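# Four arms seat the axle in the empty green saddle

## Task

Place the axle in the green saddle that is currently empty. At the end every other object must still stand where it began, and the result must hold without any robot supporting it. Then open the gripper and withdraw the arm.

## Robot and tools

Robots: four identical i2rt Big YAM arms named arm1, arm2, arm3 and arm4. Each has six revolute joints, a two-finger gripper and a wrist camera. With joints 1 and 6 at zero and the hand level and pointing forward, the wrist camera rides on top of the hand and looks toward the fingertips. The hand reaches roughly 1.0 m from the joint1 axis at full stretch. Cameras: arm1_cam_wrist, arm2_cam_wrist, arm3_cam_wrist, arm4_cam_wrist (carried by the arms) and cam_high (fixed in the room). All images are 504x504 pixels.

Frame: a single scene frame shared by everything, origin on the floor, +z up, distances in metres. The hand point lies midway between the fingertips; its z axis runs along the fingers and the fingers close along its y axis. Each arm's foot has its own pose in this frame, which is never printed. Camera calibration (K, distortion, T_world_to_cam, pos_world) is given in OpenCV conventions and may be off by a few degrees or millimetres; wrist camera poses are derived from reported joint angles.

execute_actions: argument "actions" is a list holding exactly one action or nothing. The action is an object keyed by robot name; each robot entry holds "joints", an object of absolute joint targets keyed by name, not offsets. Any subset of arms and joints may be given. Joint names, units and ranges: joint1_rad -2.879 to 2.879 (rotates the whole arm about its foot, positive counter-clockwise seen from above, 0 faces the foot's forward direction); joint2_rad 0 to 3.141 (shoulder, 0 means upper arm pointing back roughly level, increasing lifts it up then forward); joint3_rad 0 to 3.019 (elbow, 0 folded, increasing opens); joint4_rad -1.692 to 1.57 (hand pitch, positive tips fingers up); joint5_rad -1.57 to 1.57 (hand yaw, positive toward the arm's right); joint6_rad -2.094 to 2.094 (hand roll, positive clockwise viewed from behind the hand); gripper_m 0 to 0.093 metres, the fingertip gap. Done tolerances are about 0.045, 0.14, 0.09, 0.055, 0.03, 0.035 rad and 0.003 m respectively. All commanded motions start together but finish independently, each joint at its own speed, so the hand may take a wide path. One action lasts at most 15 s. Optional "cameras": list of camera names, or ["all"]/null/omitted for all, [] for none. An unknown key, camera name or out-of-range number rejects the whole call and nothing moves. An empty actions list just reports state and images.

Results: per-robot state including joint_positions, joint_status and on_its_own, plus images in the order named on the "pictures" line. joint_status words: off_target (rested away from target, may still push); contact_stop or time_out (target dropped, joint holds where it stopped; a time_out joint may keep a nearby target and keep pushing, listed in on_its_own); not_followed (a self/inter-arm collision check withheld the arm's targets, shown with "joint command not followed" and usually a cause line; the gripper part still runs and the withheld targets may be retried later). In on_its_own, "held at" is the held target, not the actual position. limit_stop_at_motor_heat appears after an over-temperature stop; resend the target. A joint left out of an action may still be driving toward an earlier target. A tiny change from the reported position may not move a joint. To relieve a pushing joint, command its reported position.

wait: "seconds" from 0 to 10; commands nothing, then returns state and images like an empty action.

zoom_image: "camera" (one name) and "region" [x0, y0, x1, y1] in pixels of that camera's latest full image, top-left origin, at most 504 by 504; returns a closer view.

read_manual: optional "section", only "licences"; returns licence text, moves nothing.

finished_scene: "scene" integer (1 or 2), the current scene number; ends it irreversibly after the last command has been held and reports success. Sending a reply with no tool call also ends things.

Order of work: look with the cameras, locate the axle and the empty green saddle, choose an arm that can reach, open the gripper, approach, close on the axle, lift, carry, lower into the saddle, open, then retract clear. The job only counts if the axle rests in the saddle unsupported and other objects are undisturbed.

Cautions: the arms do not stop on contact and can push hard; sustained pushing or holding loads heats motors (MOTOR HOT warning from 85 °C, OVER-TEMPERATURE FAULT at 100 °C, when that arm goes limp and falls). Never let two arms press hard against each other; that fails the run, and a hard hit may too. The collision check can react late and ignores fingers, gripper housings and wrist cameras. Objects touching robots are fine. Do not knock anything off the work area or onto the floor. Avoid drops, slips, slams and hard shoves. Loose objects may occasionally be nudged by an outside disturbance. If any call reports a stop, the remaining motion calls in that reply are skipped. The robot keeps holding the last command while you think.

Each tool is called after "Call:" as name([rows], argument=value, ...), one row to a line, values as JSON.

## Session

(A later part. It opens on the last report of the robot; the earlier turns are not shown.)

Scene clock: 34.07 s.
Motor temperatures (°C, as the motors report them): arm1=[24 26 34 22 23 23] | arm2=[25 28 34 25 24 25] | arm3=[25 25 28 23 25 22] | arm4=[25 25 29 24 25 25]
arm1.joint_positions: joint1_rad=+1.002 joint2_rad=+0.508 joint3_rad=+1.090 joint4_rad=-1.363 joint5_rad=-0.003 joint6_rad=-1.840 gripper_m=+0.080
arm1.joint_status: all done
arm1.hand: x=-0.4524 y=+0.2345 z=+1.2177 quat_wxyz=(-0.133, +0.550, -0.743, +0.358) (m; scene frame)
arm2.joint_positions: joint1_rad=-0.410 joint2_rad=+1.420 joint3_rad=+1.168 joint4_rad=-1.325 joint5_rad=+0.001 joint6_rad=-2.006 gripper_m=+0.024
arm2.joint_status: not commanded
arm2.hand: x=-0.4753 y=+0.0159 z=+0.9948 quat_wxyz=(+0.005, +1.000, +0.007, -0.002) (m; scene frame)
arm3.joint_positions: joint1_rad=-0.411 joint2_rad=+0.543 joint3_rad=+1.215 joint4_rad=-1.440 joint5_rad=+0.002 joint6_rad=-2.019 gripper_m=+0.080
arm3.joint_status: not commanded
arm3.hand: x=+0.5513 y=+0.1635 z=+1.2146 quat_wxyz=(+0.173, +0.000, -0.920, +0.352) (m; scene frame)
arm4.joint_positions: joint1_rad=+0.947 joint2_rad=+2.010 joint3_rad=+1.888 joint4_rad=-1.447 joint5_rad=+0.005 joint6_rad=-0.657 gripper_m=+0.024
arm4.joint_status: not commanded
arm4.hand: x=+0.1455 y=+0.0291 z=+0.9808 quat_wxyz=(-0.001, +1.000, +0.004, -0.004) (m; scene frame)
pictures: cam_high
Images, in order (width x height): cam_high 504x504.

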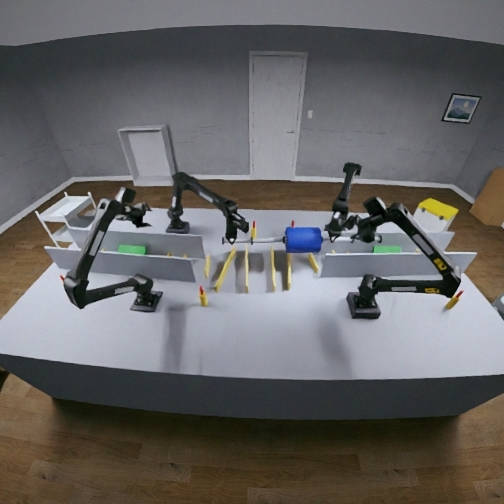

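Call:
execute_actions([
  {"arm1":{"joints":{"joint1_rad":-0.263,"joint4_rad":-1.34,"joint6_rad":-1.86}}},
], cameras=[])

Call:
execute_actions([
  {"arm1":{"joints":{"joint2_rad":1.17}}},
], cameras=["arm1_cam_wrist"])

Scene clock: 36.40 s.
Motor temperatures (°C, as the motors report them): arm1=[24 26 33 22 23 23] | arm2=[25 28 34 25 24 25] | arm3=[25 25 28 23 25 22] | arm4=[25 25 29 24 25 25]
arm1.joint_positions: joint1_rad=-0.254 joint2_rad=+0.508 joint3_rad=+1.090 joint4_rad=-1.360 joint5_rad=+0.000 joint6_rad=-1.850 gripper_m=+0.080
arm1.joint_status: all done
arm1.hand: x=-0.6912 y=+0.1410 z=+1.2213 quat_wxyz=(+0.107, +0.013, -0.921, +0.374) (m; scene frame)
arm2.joint_positions: joint1_rad=-0.410 joint2_rad=+1.420 joint3_rad=+1.168 joint4_rad=-1.325 joint5_rad=+0.001 joint6_rad=-2.006 gripper_m=+0.024
arm2.joint_status: not commanded
arm2.hand: x=-0.4753 y=+0.0159 z=+0.9948 quat_wxyz=(+0.005, +1.000, +0.007, -0.002) (m; scene frame)
arm3.joint_positions: joint1_rad=-0.411 joint2_rad=+0.543 joint3_rad=+1.215 joint4_rad=-1.440 joint5_rad=+0.002 joint6_rad=-2.019 gripper_m=+0.080
arm3.joint_status: not commanded
arm3.hand: x=+0.5513 y=+0.1635 z=+1.2146 quat_wxyz=(+0.173, +0.000, -0.920, +0.352) (m; scene frame)
arm4.joint_positions: joint1_rad=+0.947 joint2_rad=+2.010 joint3_rad=+1.888 joint4_rad=-1.447 joint5_rad=+0.005 joint6_rad=-0.657 gripper_m=+0.024
arm4.joint_status: not commanded
arm4.hand: x=+0.1455 y=+0.0291 z=+0.9808 quat_wxyz=(-0.001, +1.000, +0.004, -0.004) (m; scene frame)
pictures: none
No camera images: the call's "cameras" was empty. Leave "cameras" out to get every camera's image.

Scene clock: 37.73 s.
Motor temperatures (°C, as the motors report them): arm1=[24 26 33 22 23 23] | arm2=[25 28 35 25 24 25] | arm3=[25 25 28 23 25 22] | arm4=[25 25 29 24 25 25]
arm1.joint_positions: joint1_rad=-0.254 joint2_rad=+1.178 joint3_rad=+1.090 joint4_rad=-1.350 joint5_rad=+0.000 joint6_rad=-1.850 gripper_m=+0.080
arm1.joint_status: all done
arm1.hand: x=-0.7271 y=+0.0103 z=+1.0400 quat_wxyz=(+0.023, +0.012, -0.997, +0.066) (m; scene frame)
arm2.joint_positions: joint1_rad=-0.410 joint2_rad=+1.420 joint3_rad=+1.168 joint4_rad=-1.325 joint5_rad=+0.001 joint6_rad=-2.006 gripper_m=+0.024
arm2.joint_status: not commanded
arm2.hand: x=-0.4753 y=+0.0159 z=+0.9948 quat_wxyz=(+0.005, +1.000, +0.007, -0.002) (m; scene frame)
arm3.joint_positions: joint1_rad=-0.411 joint2_rad=+0.543 joint3_rad=+1.215 joint4_rad=-1.440 joint5_rad=+0.002 joint6_rad=-2.019 gripper_m=+0.080
arm3.joint_status: not commanded
arm3.hand: x=+0.5513 y=+0.1635 z=+1.2146 quat_wxyz=(+0.173, +0.000, -0.920, +0.352) (m; scene frame)
arm4.joint_positions: joint1_rad=+0.947 joint2_rad=+2.010 joint3_rad=+1.888 joint4_rad=-1.447 joint5_rad=+0.005 joint6_rad=-0.657 gripper_m=+0.024
arm4.joint_status: not commanded
arm4.hand: x=+0.1455 y=+0.0291 z=+0.9808 quat_wxyz=(-0.001, +1.000, +0.004, -0.004) (m; scene frame)
pictures: arm1_cam_wrist
camera_calibration (this result's frames):
arm1_cam_wrist: T_world_to_cam=[[0.0321837, -0.988789, 0.145809, -0.121719], [-0.787414, 0.0647669, 0.613012, -1.20926], [-0.615583, -0.134541, -0.776502, 0.487085], [0, 0, 0, 1]] pos_world=[-0.648429, 0.0234986, 1.13726]
Images, in order (width x height): arm1_cam_wrist 504x504.

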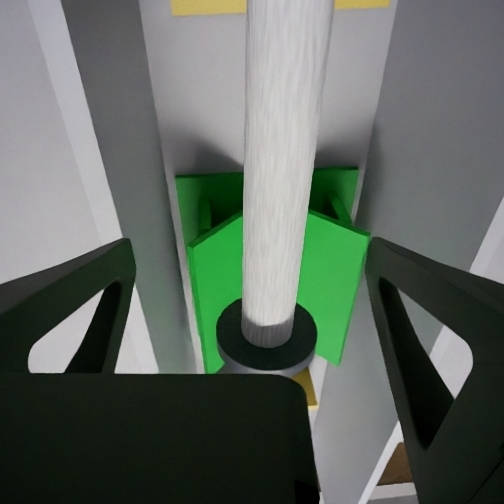

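Call:
execute_actions([
  {"arm1":{"joints":{"joint2_rad":1.29,"joint4_rad":-1.32}}},
], cameras=["arm1_cam_wrist"])

Scene clock: 39.07 s.
Motor temperatures (°C, as the motors report them): arm1=[24 25 33 22 23 23] | arm2=[25 28 35 25 24 25] | arm3=[25 25 28 23 25 22] | arm4=[25 25 29 24 25 25]
arm1.joint_positions: joint1_rad=-0.254 joint2_rad=+1.299 joint3_rad=+1.090 joint4_rad=-1.331 joint5_rad=+0.000 joint6_rad=-1.850 gripper_m=+0.080
arm1.joint_status: all done
arm1.hand: x=-0.7311 y=-0.0037 z=+0.9994 quat_wxyz=(+0.009, +0.012, -1.000, +0.017) (m; scene frame)
arm2.joint_positions: joint1_rad=-0.410 joint2_rad=+1.420 joint3_rad=+1.168 joint4_rad=-1.325 joint5_rad=+0.001 joint6_rad=-2.006 gripper_m=+0.024
arm2.joint_status: not commanded
arm2.hand: x=-0.4753 y=+0.0159 z=+0.9948 quat_wxyz=(+0.005, +1.000, +0.007, -0.002) (m; scene frame)
arm3.joint_positions: joint1_rad=-0.411 joint2_rad=+0.543 joint3_rad=+1.215 joint4_rad=-1.440 joint5_rad=+0.002 joint6_rad=-2.019 gripper_m=+0.080
arm3.joint_status: not commanded
arm3.hand: x=+0.5513 y=+0.1635 z=+1.2146 quat_wxyz=(+0.173, +0.000, -0.920, +0.352) (m; scene frame)
arm4.joint_positions: joint1_rad=+0.947 joint2_rad=+2.010 joint3_rad=+1.888 joint4_rad=-1.447 joint5_rad=+0.005 joint6_rad=-0.657 gripper_m=+0.024
arm4.joint_status: not commanded
arm4.hand: x=+0.1455 y=+0.0291 z=+0.9808 quat_wxyz=(-0.001, +1.000, +0.004, -0.004) (m; scene frame)
pictures: arm1_cam_wrist
camera_calibration (this result's frames):
arm1_cam_wrist: T_world_to_cam=[[0.0287482, -0.99844, 0.0478686, -0.0341113], [-0.803077, 0.00544398, 0.59585, -1.18112], [-0.595181, -0.0555718, -0.801668, 0.491525], [0, 0, 0, 1]] pos_world=[-0.655004, -0.000313117, 1.09944]
Images, in order (width x height): arm1_cam_wrist 504x504.

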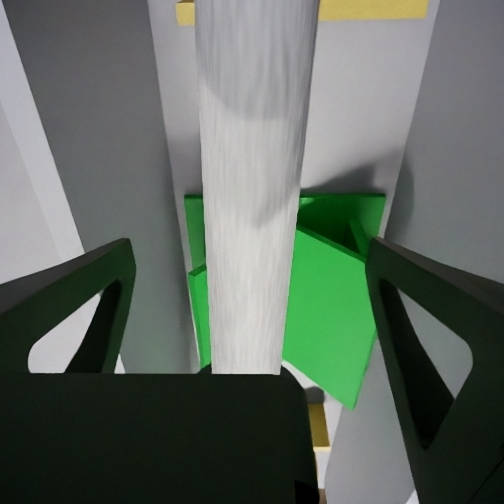

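Call:
execute_actions([
  {"arm1":{"joints":{"gripper_m":0}}},
], cameras=[])

Call:
execute_actions([
  {"arm1":{"joints":{"joint2_rad":1.26,"joint3_rad":1.15}},"arm4":{"joints":{"joint2_rad":1.93}},"arm2":{"joints":{"joint2_rad":1.41,"joint3_rad":1.195}}},
], cameras=[])

Call:
execute_actions([
  {"arm2":{"joints":{"gripper_m":0.08}}},
], cameras=[])

Call:
execute_actions([
  {"arm2":{"joints":{"joint2_rad":0.4}}},
], cameras=[])

Call:
execute_actions([
  {"arm1":{"joints":{"joint1_rad":0.005,"joint2_rad":1.235,"joint3_rad":1.10,"joint4_rad":-1.345,"joint6_rad":-1.57}},"arm4":{"joints":{"joint1_rad":0.848,"joint2_rad":1.74,"joint3_rad":1.645,"joint4_rad":-1.40,"joint6_rad":-0.75}},"arm3":{"joints":{"joint2_rad":0.35}}},
], cameras=[])

Call:
execute_actions([
  {"arm1":{"joints":{"joint1_rad":0.336,"joint2_rad":1.285,"joint3_rad":1.19,"joint4_rad":-1.345,"joint6_rad":-1.236}},"arm4":{"joints":{"joint1_rad":0.671,"joint2_rad":1.54,"joint3_rad":1.375,"joint4_rad":-1.34,"joint6_rad":-0.92}}},
], cameras=["cam_high"])

Scene clock: 41.53 s.
Motor temperatures (°C, as the motors report them): arm1=[24 25 33 22 23 23] | arm2=[25 28 35 25 24 25] | arm3=[25 25 28 23 25 22] | arm4=[25 26 29 24 25 25]
arm1.joint_positions: joint1_rad=-0.254 joint2_rad=+1.299 joint3_rad=+1.089 joint4_rad=-1.331 joint5_rad=+0.000 joint6_rad=-1.844 gripper_m=+0.024
arm1.joint_status: gripper_m off_target (ended at +0.024, target +0.000)
arm1.hand: x=-0.7311 y=-0.0036 z=+0.9992 quat_wxyz=(+0.009, +0.009, -1.000, +0.017) (m; scene frame)
arm2.joint_positions: joint1_rad=-0.410 joint2_rad=+1.419 joint3_rad=+1.168 joint4_rad=-1.326 joint5_rad=+0.002 joint6_rad=-2.005 gripper_m=+0.024
arm2.joint_status: not commanded
arm2.hand: x=-0.4752 y=+0.0156 z=+0.9949 quat_wxyz=(+0.006, +1.000, +0.006, -0.001) (m; scene frame)
arm3.joint_positions: joint1_rad=-0.411 joint2_rad=+0.543 joint3_rad=+1.215 joint4_rad=-1.440 joint5_rad=+0.002 joint6_rad=-2.019 gripper_m=+0.080
arm3.joint_status: not commanded
arm3.hand: x=+0.5513 y=+0.1635 z=+1.2146 quat_wxyz=(+0.173, +0.000, -0.920, +0.352) (m; scene frame)
arm4.joint_positions: joint1_rad=+0.947 joint2_rad=+2.010 joint3_rad=+1.888 joint4_rad=-1.447 joint5_rad=+0.005 joint6_rad=-0.658 gripper_m=+0.024
arm4.joint_status: not commanded
arm4.hand: x=+0.1455 y=+0.0292 z=+0.9808 quat_wxyz=(-0.001, +1.000, +0.004, -0.003) (m; scene frame)
pictures: none
No camera images: the call's "cameras" was empty. Leave "cameras" out to get every camera's image.

Scene clock: 42.07 s.
Motor temperatures (°C, as the motors report them): arm1=[24 25 33 22 23 23] | arm2=[25 28 35 25 24 25] | arm3=[25 25 28 23 25 22] | arm4=[25 26 29 24 25 25]
arm1.joint_positions: joint1_rad=-0.254 joint2_rad=+1.297 joint3_rad=+1.089 joint4_rad=-1.331 joint5_rad=+0.000 joint6_rad=-1.844 gripper_m=+0.024
arm1.joint_status: all done
arm1.hand: x=-0.7310 y=-0.0035 z=+1.0001 quat_wxyz=(+0.010, +0.009, -1.000, +0.018) (m; scene frame)
arm2.joint_positions: joint1_rad=-0.410 joint2_rad=+1.420 joint3_rad=+1.168 joint4_rad=-1.326 joint5_rad=+0.002 joint6_rad=-2.005 gripper_m=+0.024
arm2.joint_status: all done
arm2.hand: x=-0.4752 y=+0.0157 z=+0.9946 quat_wxyz=(+0.006, +1.000, +0.006, -0.002) (m; scene frame)
arm3.joint_positions: joint1_rad=-0.411 joint2_rad=+0.543 joint3_rad=+1.215 joint4_rad=-1.440 joint5_rad=+0.002 joint6_rad=-2.019 gripper_m=+0.080
arm3.joint_status: not commanded
arm3.hand: x=+0.5513 y=+0.1635 z=+1.2146 quat_wxyz=(+0.173, +0.000, -0.920, +0.352) (m; scene frame)
arm4.joint_positions: joint1_rad=+0.947 joint2_rad=+2.010 joint3_rad=+1.888 joint4_rad=-1.447 joint5_rad=+0.005 joint6_rad=-0.658 gripper_m=+0.024
arm4.joint_status: all done
arm4.hand: x=+0.1455 y=+0.0292 z=+0.9808 quat_wxyz=(-0.001, +1.000, +0.004, -0.003) (m; scene frame)
pictures: none
No camera images: the call's "cameras" was empty. Leave "cameras" out to get every camera's image.

Scene clock: 42.73 s.
Motor temperatures (°C, as the motors report them): arm1=[24 25 33 22 23 23] | arm2=[25 28 35 25 24 25] | arm3=[25 25 28 23 25 22] | arm4=[25 26 30 24 25 25]
arm1.joint_positions: joint1_rad=-0.255 joint2_rad=+1.297 joint3_rad=+1.089 joint4_rad=-1.331 joint5_rad=+0.000 joint6_rad=-1.844 gripper_m=+0.024
arm1.joint_status: not commanded
arm1.hand: x=-0.7312 y=-0.0034 z=+1.0002 quat_wxyz=(+0.010, +0.009, -1.000, +0.018) (m; scene frame)
arm2.joint_positions: joint1_rad=-0.410 joint2_rad=+1.418 joint3_rad=+1.168 joint4_rad=-1.326 joint5_rad=+0.002 joint6_rad=-2.003 gripper_m=+0.080
arm2.joint_status: all done
arm2.hand: x=-0.4752 y=+0.0156 z=+0.9953 quat_wxyz=(+0.005, +1.000, +0.005, -0.001) (m; scene frame)
arm3.joint_positions: joint1_rad=-0.411 joint2_rad=+0.543 joint3_rad=+1.215 joint4_rad=-1.440 joint5_rad=+0.002 joint6_rad=-2.019 gripper_m=+0.080
arm3.joint_status: not commanded
arm3.hand: x=+0.5513 y=+0.1635 z=+1.2146 quat_wxyz=(+0.173, +0.000, -0.920, +0.352) (m; scene frame)
arm4.joint_positions: joint1_rad=+0.947 joint2_rad=+2.010 joint3_rad=+1.888 joint4_rad=-1.447 joint5_rad=+0.005 joint6_rad=-0.658 gripper_m=+0.024
arm4.joint_status: not commanded
arm4.hand: x=+0.1455 y=+0.0292 z=+0.9808 quat_wxyz=(-0.001, +1.000, +0.004, -0.003) (m; scene frame)
pictures: none
No camera images: the call's "cameras" was empty. Leave "cameras" out to get every camera's image.

Scene clock: 44.20 s.
Motor temperatures (°C, as the motors report them): arm1=[24 25 33 22 23 23] | arm2=[25 28 35 25 24 25] | arm3=[25 25 28 23 25 22] | arm4=[25 26 30 24 25 25]
arm1.joint_positions: joint1_rad=-0.255 joint2_rad=+1.297 joint3_rad=+1.089 joint4_rad=-1.331 joint5_rad=+0.000 joint6_rad=-1.844 gripper_m=+0.024
arm1.joint_status: not commanded
arm1.hand: x=-0.7312 y=-0.0034 z=+1.0002 quat_wxyz=(+0.010, +0.009, -1.000, +0.018) (m; scene frame)
arm2.joint_positions: joint1_rad=-0.410 joint2_rad=+0.395 joint3_rad=+1.168 joint4_rad=-1.326 joint5_rad=+0.002 joint6_rad=-2.002 gripper_m=+0.080
arm2.joint_status: all done
arm2.hand: x=-0.5643 y=-0.1827 z=+1.2982 quat_wxyz=(-0.441, +0.874, +0.004, +0.202) (m; scene frame)
arm3.joint_positions: joint1_rad=-0.411 joint2_rad=+0.543 joint3_rad=+1.215 joint4_rad=-1.440 joint5_rad=+0.002 joint6_rad=-2.019 gripper_m=+0.080
arm3.joint_status: not commanded
arm3.hand: x=+0.5513 y=+0.1635 z=+1.2146 quat_wxyz=(+0.173, +0.000, -0.920, +0.352) (m; scene frame)
arm4.joint_positions: joint1_rad=+0.947 joint2_rad=+2.010 joint3_rad=+1.888 joint4_rad=-1.447 joint5_rad=+0.005 joint6_rad=-0.658 gripper_m=+0.024
arm4.joint_status: not commanded
arm4.hand: x=+0.1455 y=+0.0292 z=+0.9808 quat_wxyz=(-0.001, +1.000, +0.004, -0.003) (m; scene frame)
pictures: none
No camera images: the call's "cameras" was empty. Leave "cameras" out to get every camera's image.

Scene clock: 45.30 s.
Motor temperatures (°C, as the motors report them): arm1=[24 25 33 22 23 23] | arm2=[25 28 35 25 24 25] | arm3=[25 25 28 23 25 22] | arm4=[25 26 30 24 25 25]
arm1.joint_positions: joint1_rad=+0.012 joint2_rad=+1.284 joint3_rad=+1.073 joint4_rad=-1.334 joint5_rad=-0.014 joint6_rad=-1.572 gripper_m=+0.024
arm1.joint_status: all done
arm1.hand: x=-0.6322 y=-0.0087 z=+0.9973 quat_wxyz=(-0.002, +0.006, -1.000, +0.015) (m; scene frame)
arm2.joint_positions: joint1_rad=-0.410 joint2_rad=+0.395 joint3_rad=+1.168 joint4_rad=-1.326 joint5_rad=+0.002 joint6_rad=-2.002 gripper_m=+0.080
arm2.joint_status: not commanded
arm2.hand: x=-0.5643 y=-0.1827 z=+1.2982 quat_wxyz=(-0.441, +0.874, +0.004, +0.202) (m; scene frame)
arm3.joint_positions: joint1_rad=-0.411 joint2_rad=+0.333 joint3_rad=+1.215 joint4_rad=-1.440 joint5_rad=+0.002 joint6_rad=-2.020 gripper_m=+0.080
arm3.joint_status: all done
arm3.hand: x=+0.5822 y=+0.2273 z=+1.2460 quat_wxyz=(+0.214, +0.000, -0.874, +0.437) (m; scene frame)
arm4.joint_positions: joint1_rad=+0.849 joint2_rad=+1.801 joint3_rad=+1.618 joint4_rad=-1.403 joint5_rad=+0.009 joint6_rad=-0.755 gripper_m=+0.024
arm4.joint_status: all done
arm4.hand: x=+0.2425 y=+0.0235 z=+0.9962 quat_wxyz=(+0.003, +1.000, +0.004, +0.005) (m; scene frame)
pictures: none
No camera images: the call's "cameras" was empty. Leave "cameras" out to get every camera's image.

Scene clock: 46.40 s.
Motor temperatures (°C, as the motors report them): arm1=[24 25 33 22 23 23] | arm2=[25 27 35 25 24 25] | arm3=[25 25 28 23 25 22] | arm4=[25 26 29 24 25 25]
arm1.joint_positions: joint1_rad=+0.344 joint2_rad=+1.302 joint3_rad=+1.119 joint4_rad=-1.334 joint5_rad=-0.012 joint6_rad=-1.233 gripper_m=+0.024
arm1.joint_status: all done
arm1.hand: x=-0.5102 y=-0.0020 z=+1.0072 quat_wxyz=(-0.009, +0.003, -1.000, +0.025) (m; scene frame)
arm2.joint_positions: joint1_rad=-0.410 joint2_rad=+0.395 joint3_rad=+1.168 joint4_rad=-1.326 joint5_rad=+0.002 joint6_rad=-2.002 gripper_m=+0.080
arm2.joint_status: not commanded
arm2.hand: x=-0.5643 y=-0.1827 z=+1.2982 quat_wxyz=(-0.441, +0.874, +0.004, +0.202) (m; scene frame)
arm3.joint_positions: joint1_rad=-0.411 joint2_rad=+0.333 joint3_rad=+1.215 joint4_rad=-1.440 joint5_rad=+0.002 joint6_rad=-2.020 gripper_m=+0.080
arm3.joint_status: not commanded
arm3.hand: x=+0.5822 y=+0.2273 z=+1.2460 quat_wxyz=(+0.214, +0.000, -0.874, +0.437) (m; scene frame)
arm4.joint_positions: joint1_rad=+0.673 joint2_rad=+1.591 joint3_rad=+1.348 joint4_rad=-1.335 joint5_rad=+0.003 joint6_rad=-0.923 gripper_m=+0.024
arm4.joint_status: all done
arm4.hand: x=+0.3609 y=+0.0231 z=+0.9971 quat_wxyz=(+0.003, +1.000, +0.000, -0.001) (m; scene frame)
pictures: cam_high
Images, in order (width x height): cam_high 504x504.

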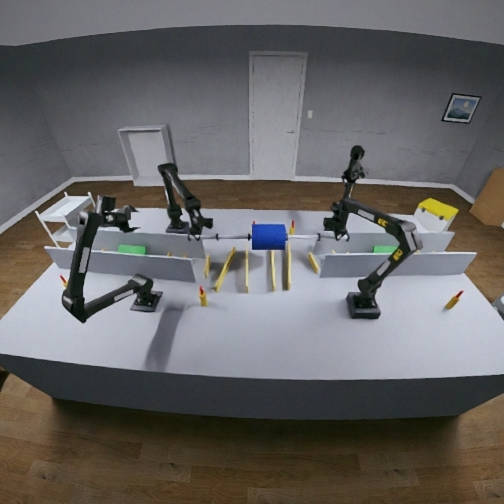

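Call:
execute_actions([
  {"arm1":{"joints":{"joint1_rad":0.643,"joint2_rad":1.45,"joint3_rad":1.365,"joint4_rad":-1.36,"joint6_rad":-0.927}},"arm4":{"joints":{"joint1_rad":0.378,"joint2_rad":1.355,"joint3_rad":1.185,"joint4_rad":-1.325,"joint6_rad":-1.207}},"arm3":{"joints":{"joint4_rad":-1.50}}},
], cameras=[])

Call:
execute_actions([
  {"arm1":{"joints":{"joint1_rad":0.83,"joint2_rad":1.65,"joint3_rad":1.63,"joint4_rad":-1.415,"joint6_rad":-0.74}},"arm4":{"joints":{"joint1_rad":0.07,"joint2_rad":1.29,"joint3_rad":1.125,"joint6_rad":-1.517}}},
], cameras=[])

Call:
execute_actions([
  {"arm1":{"joints":{"joint1_rad":0.965,"joint2_rad":1.89,"joint3_rad":2.005,"joint4_rad":-1.536,"joint6_rad":-0.607}},"arm4":{"joints":{"joint1_rad":-0.255,"joint2_rad":1.34,"joint3_rad":1.19,"joint6_rad":-1.83}}},
], cameras=[])

Call:
execute_actions([
  {"arm3":{"joints":{"joint2_rad":1.13}}},
], cameras=["arm3_cam_wrist","cam_high"])

Scene clock: 49.13 s.
Motor temperatures (°C, as the motors report them): arm1=[24 25 34 22 23 23] | arm2=[25 27 34 25 24 25] | arm3=[25 25 28 23 25 22] | arm4=[25 26 29 24 25 25]
arm1.joint_positions: joint1_rad=+0.662 joint2_rad=+1.488 joint3_rad=+1.303 joint4_rad=-1.346 joint5_rad=-0.014 joint6_rad=-0.913 gripper_m=+0.024
arm1.joint_status: all done
arm1.hand: x=-0.3645 y=+0.0022 z=+1.0047 quat_wxyz=(-0.012, +0.001, -1.000, +0.014) (m; scene frame)
arm2.joint_positions: joint1_rad=-0.410 joint2_rad=+0.395 joint3_rad=+1.168 joint4_rad=-1.326 joint5_rad=+0.002 joint6_rad=-2.002 gripper_m=+0.080
arm2.joint_status: not commanded
arm2.hand: x=-0.5643 y=-0.1827 z=+1.2982 quat_wxyz=(-0.441, +0.874, +0.004, +0.202) (m; scene frame)
arm3.joint_positions: joint1_rad=-0.411 joint2_rad=+0.333 joint3_rad=+1.215 joint4_rad=-1.487 joint5_rad=+0.002 joint6_rad=-2.020 gripper_m=+0.080
arm3.joint_status: all done
arm3.hand: x=+0.5850 y=+0.2330 z=+1.2364 quat_wxyz=(+0.205, +0.000, -0.885, +0.418) (m; scene frame)
arm4.joint_positions: joint1_rad=+0.382 joint2_rad=+1.399 joint3_rad=+1.156 joint4_rad=-1.317 joint5_rad=+0.010 joint6_rad=-1.210 gripper_m=+0.024
arm4.joint_status: all done
arm4.hand: x=+0.5052 y=+0.0236 z=+1.0034 quat_wxyz=(-0.006, +1.000, -0.003, -0.002) (m; scene frame)
pictures: none
No camera images: the call's "cameras" was empty. Leave "cameras" out to get every camera's image.

Scene clock: 50.20 s.
Motor temperatures (°C, as the motors report them): arm1=[24 25 34 22 23 23] | arm2=[25 27 34 25 24 25] | arm3=[25 25 28 23 25 22] | arm4=[25 25 29 24 25 25]
arm1.joint_positions: joint1_rad=+0.848 joint2_rad=+1.694 joint3_rad=+1.561 joint4_rad=-1.400 joint5_rad=-0.010 joint6_rad=-0.723 gripper_m=+0.024
arm1.joint_status: all done
arm1.hand: x=-0.2448 y=+0.0053 z=+1.0077 quat_wxyz=(-0.012, +0.000, -1.000, +0.011) (m; scene frame)
arm2.joint_positions: joint1_rad=-0.410 joint2_rad=+0.395 joint3_rad=+1.168 joint4_rad=-1.326 joint5_rad=+0.002 joint6_rad=-2.002 gripper_m=+0.080
arm2.joint_status: not commanded
arm2.hand: x=-0.5643 y=-0.1827 z=+1.2982 quat_wxyz=(-0.441, +0.874, +0.004, +0.202) (m; scene frame)
arm3.joint_positions: joint1_rad=-0.411 joint2_rad=+0.333 joint3_rad=+1.215 joint4_rad=-1.487 joint5_rad=+0.002 joint6_rad=-2.020 gripper_m=+0.080
arm3.joint_status: not commanded
arm3.hand: x=+0.5850 y=+0.2330 z=+1.2364 quat_wxyz=(+0.205, +0.000, -0.885, +0.418) (m; scene frame)
arm4.joint_positions: joint1_rad=+0.076 joint2_rad=+1.343 joint3_rad=+1.093 joint4_rad=-1.317 joint5_rad=+0.008 joint6_rad=-1.513 gripper_m=+0.024
arm4.joint_status: all done
arm4.hand: x=+0.6249 y=+0.0235 z=+0.9992 quat_wxyz=(-0.001, +1.000, -0.004, +0.000) (m; scene frame)
pictures: none
No camera images: the call's "cameras" was empty. Leave "cameras" out to get every camera's image.

Scene clock: 51.30 s.
Motor temperatures (°C, as the motors report them): arm1=[24 25 35 22 23 23] | arm2=[25 27 34 25 24 25] | arm3=[25 25 28 23 25 22] | arm4=[25 25 30 24 25 25]
arm1.joint_positions: joint1_rad=+0.982 joint2_rad=+1.940 joint3_rad=+1.930 joint4_rad=-1.515 joint5_rad=-0.007 joint6_rad=-0.578 gripper_m=+0.024
arm1.joint_status: all done
arm1.hand: x=-0.1265 y=+0.0092 z=+1.0142 quat_wxyz=(-0.016, -0.006, -1.000, +0.012) (m; scene frame)
arm2.joint_positions: joint1_rad=-0.410 joint2_rad=+0.395 joint3_rad=+1.168 joint4_rad=-1.326 joint5_rad=+0.002 joint6_rad=-2.002 gripper_m=+0.080
arm2.joint_status: not commanded
arm2.hand: x=-0.5643 y=-0.1827 z=+1.2982 quat_wxyz=(-0.441, +0.874, +0.004, +0.202) (m; scene frame)
arm3.joint_positions: joint1_rad=-0.411 joint2_rad=+0.333 joint3_rad=+1.215 joint4_rad=-1.487 joint5_rad=+0.002 joint6_rad=-2.020 gripper_m=+0.080
arm3.joint_status: not commanded
arm3.hand: x=+0.5850 y=+0.2330 z=+1.2364 quat_wxyz=(+0.205, +0.000, -0.885, +0.418) (m; scene frame)
arm4.joint_positions: joint1_rad=-0.244 joint2_rad=+1.362 joint3_rad=+1.101 joint4_rad=-1.316 joint5_rad=+0.008 joint6_rad=-1.820 gripper_m=+0.024
arm4.joint_status: all done
arm4.hand: x=+0.7438 y=+0.0136 z=+0.9947 quat_wxyz=(+0.005, +1.000, -0.010, -0.001) (m; scene frame)
pictures: none
No camera images: the call's "cameras" was empty. Leave "cameras" out to get every camera's image.

Scene clock: 52.77 s.
Motor temperatures (°C, as the motors report them): arm1=[24 25 35 22 23 23] | arm2=[25 27 34 25 24 25] | arm3=[25 25 28 23 25 22] | arm4=[25 25 30 24 25 25]
arm1.joint_positions: joint1_rad=+0.982 joint2_rad=+1.940 joint3_rad=+1.930 joint4_rad=-1.515 joint5_rad=-0.007 joint6_rad=-0.578 gripper_m=+0.024
arm1.joint_status: not commanded
arm1.hand: x=-0.1265 y=+0.0092 z=+1.0142 quat_wxyz=(-0.016, -0.006, -1.000, +0.012) (m; scene frame)
arm2.joint_positions: joint1_rad=-0.410 joint2_rad=+0.395 joint3_rad=+1.168 joint4_rad=-1.326 joint5_rad=+0.002 joint6_rad=-2.002 gripper_m=+0.080
arm2.joint_status: not commanded
arm2.hand: x=-0.5643 y=-0.1827 z=+1.2982 quat_wxyz=(-0.441, +0.874, +0.004, +0.202) (m; scene frame)
arm3.joint_positions: joint1_rad=-0.411 joint2_rad=+1.138 joint3_rad=+1.215 joint4_rad=-1.489 joint5_rad=+0.002 joint6_rad=-2.020 gripper_m=+0.080
arm3.joint_status: all done
arm3.hand: x=+0.4911 y=+0.0408 z=+1.0532 quat_wxyz=(+0.038, -0.001, -0.997, +0.072) (m; scene frame)
arm4.joint_positions: joint1_rad=-0.244 joint2_rad=+1.362 joint3_rad=+1.101 joint4_rad=-1.316 joint5_rad=+0.008 joint6_rad=-1.820 gripper_m=+0.024
arm4.joint_status: not commanded
arm4.hand: x=+0.7438 y=+0.0136 z=+0.9947 quat_wxyz=(+0.005, +1.000, -0.010, -0.001) (m; scene frame)
pictures: arm3_cam_wrist, cam_high
camera_calibration (this result's frames):
arm3_cam_wrist: T_world_to_cam=[[-0.00775469, -0.987795, 0.155564, -0.12218], [-0.762075, 0.106563, 0.638659, -0.302146], [-0.647442, -0.113599, -0.753601, 1.23814], [0, 0, 0, 1]] pos_world=[0.570417, 0.0521601, 1.14504]
Images, in order (width x height): arm3_cam_wrist 504x504, cam_high 504x504.

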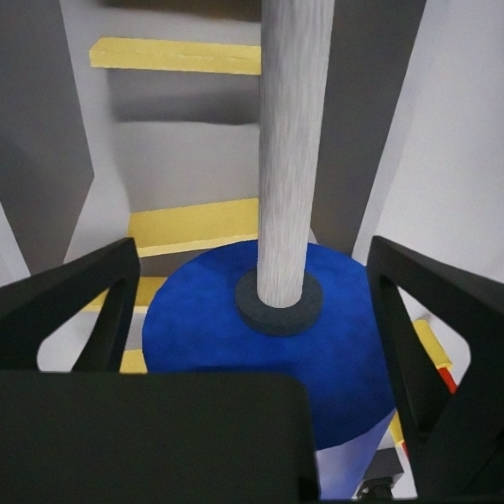

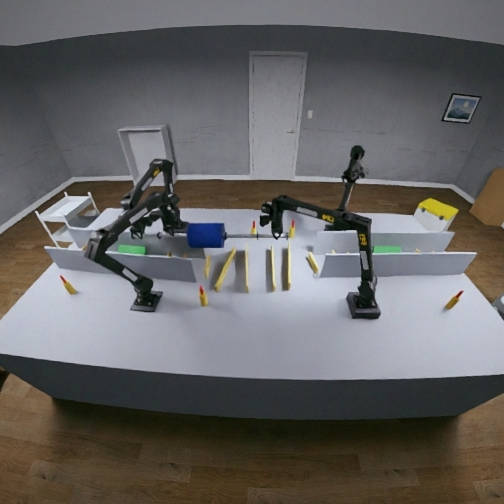

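Call:
execute_actions([
  {"arm3":{"joints":{"joint1_rad":-0.39,"joint2_rad":1.305,"joint4_rad":-1.46,"joint6_rad":-1.99}}},
], cameras=["arm3_cam_wrist"])

Scene clock: 54.33 s.
Motor temperatures (°C, as the motors report them): arm1=[24 26 35 22 23 23] | arm2=[25 27 34 25 24 25] | arm3=[25 25 29 23 25 22] | arm4=[25 25 30 24 25 25]
arm1.joint_positions: joint1_rad=+0.982 joint2_rad=+1.940 joint3_rad=+1.930 joint4_rad=-1.515 joint5_rad=-0.007 joint6_rad=-0.578 gripper_m=+0.024
arm1.joint_status: not commanded
arm1.hand: x=-0.1265 y=+0.0092 z=+1.0142 quat_wxyz=(-0.016, -0.006, -1.000, +0.012) (m; scene frame)
arm2.joint_positions: joint1_rad=-0.410 joint2_rad=+0.395 joint3_rad=+1.168 joint4_rad=-1.326 joint5_rad=+0.002 joint6_rad=-2.002 gripper_m=+0.080
arm2.joint_status: not commanded
arm2.hand: x=-0.5643 y=-0.1827 z=+1.2982 quat_wxyz=(-0.441, +0.874, +0.004, +0.202) (m; scene frame)
arm3.joint_positions: joint1_rad=-0.397 joint2_rad=+1.323 joint3_rad=+1.215 joint4_rad=-1.471 joint5_rad=+0.002 joint6_rad=-2.001 gripper_m=+0.080
arm3.joint_status: all done
arm3.hand: x=+0.4834 y=+0.0130 z=+0.9911 quat_wxyz=(+0.002, -0.003, -1.000, -0.003) (m; scene frame)
arm4.joint_positions: joint1_rad=-0.244 joint2_rad=+1.362 joint3_rad=+1.101 joint4_rad=-1.316 joint5_rad=+0.008 joint6_rad=-1.820 gripper_m=+0.024
arm4.joint_status: not commanded
arm4.hand: x=+0.7438 y=+0.0136 z=+0.9947 quat_wxyz=(+0.005, +1.000, -0.010, -0.001) (m; scene frame)
pictures: arm3_cam_wrist
camera_calibration (this result's frames):
arm3_cam_wrist: T_world_to_cam=[[-0.0185607, -0.999817, 0.0045533, 0.0149998], [-0.806771, 0.0176666, 0.5906, -0.195015], [-0.590573, 0.00728849, -0.806951, 1.20693], [0, 0, 0, 1]] pos_world=[0.555727, 0.00964561, 1.08904]
Images, in order (width x height): arm3_cam_wrist 504x504.

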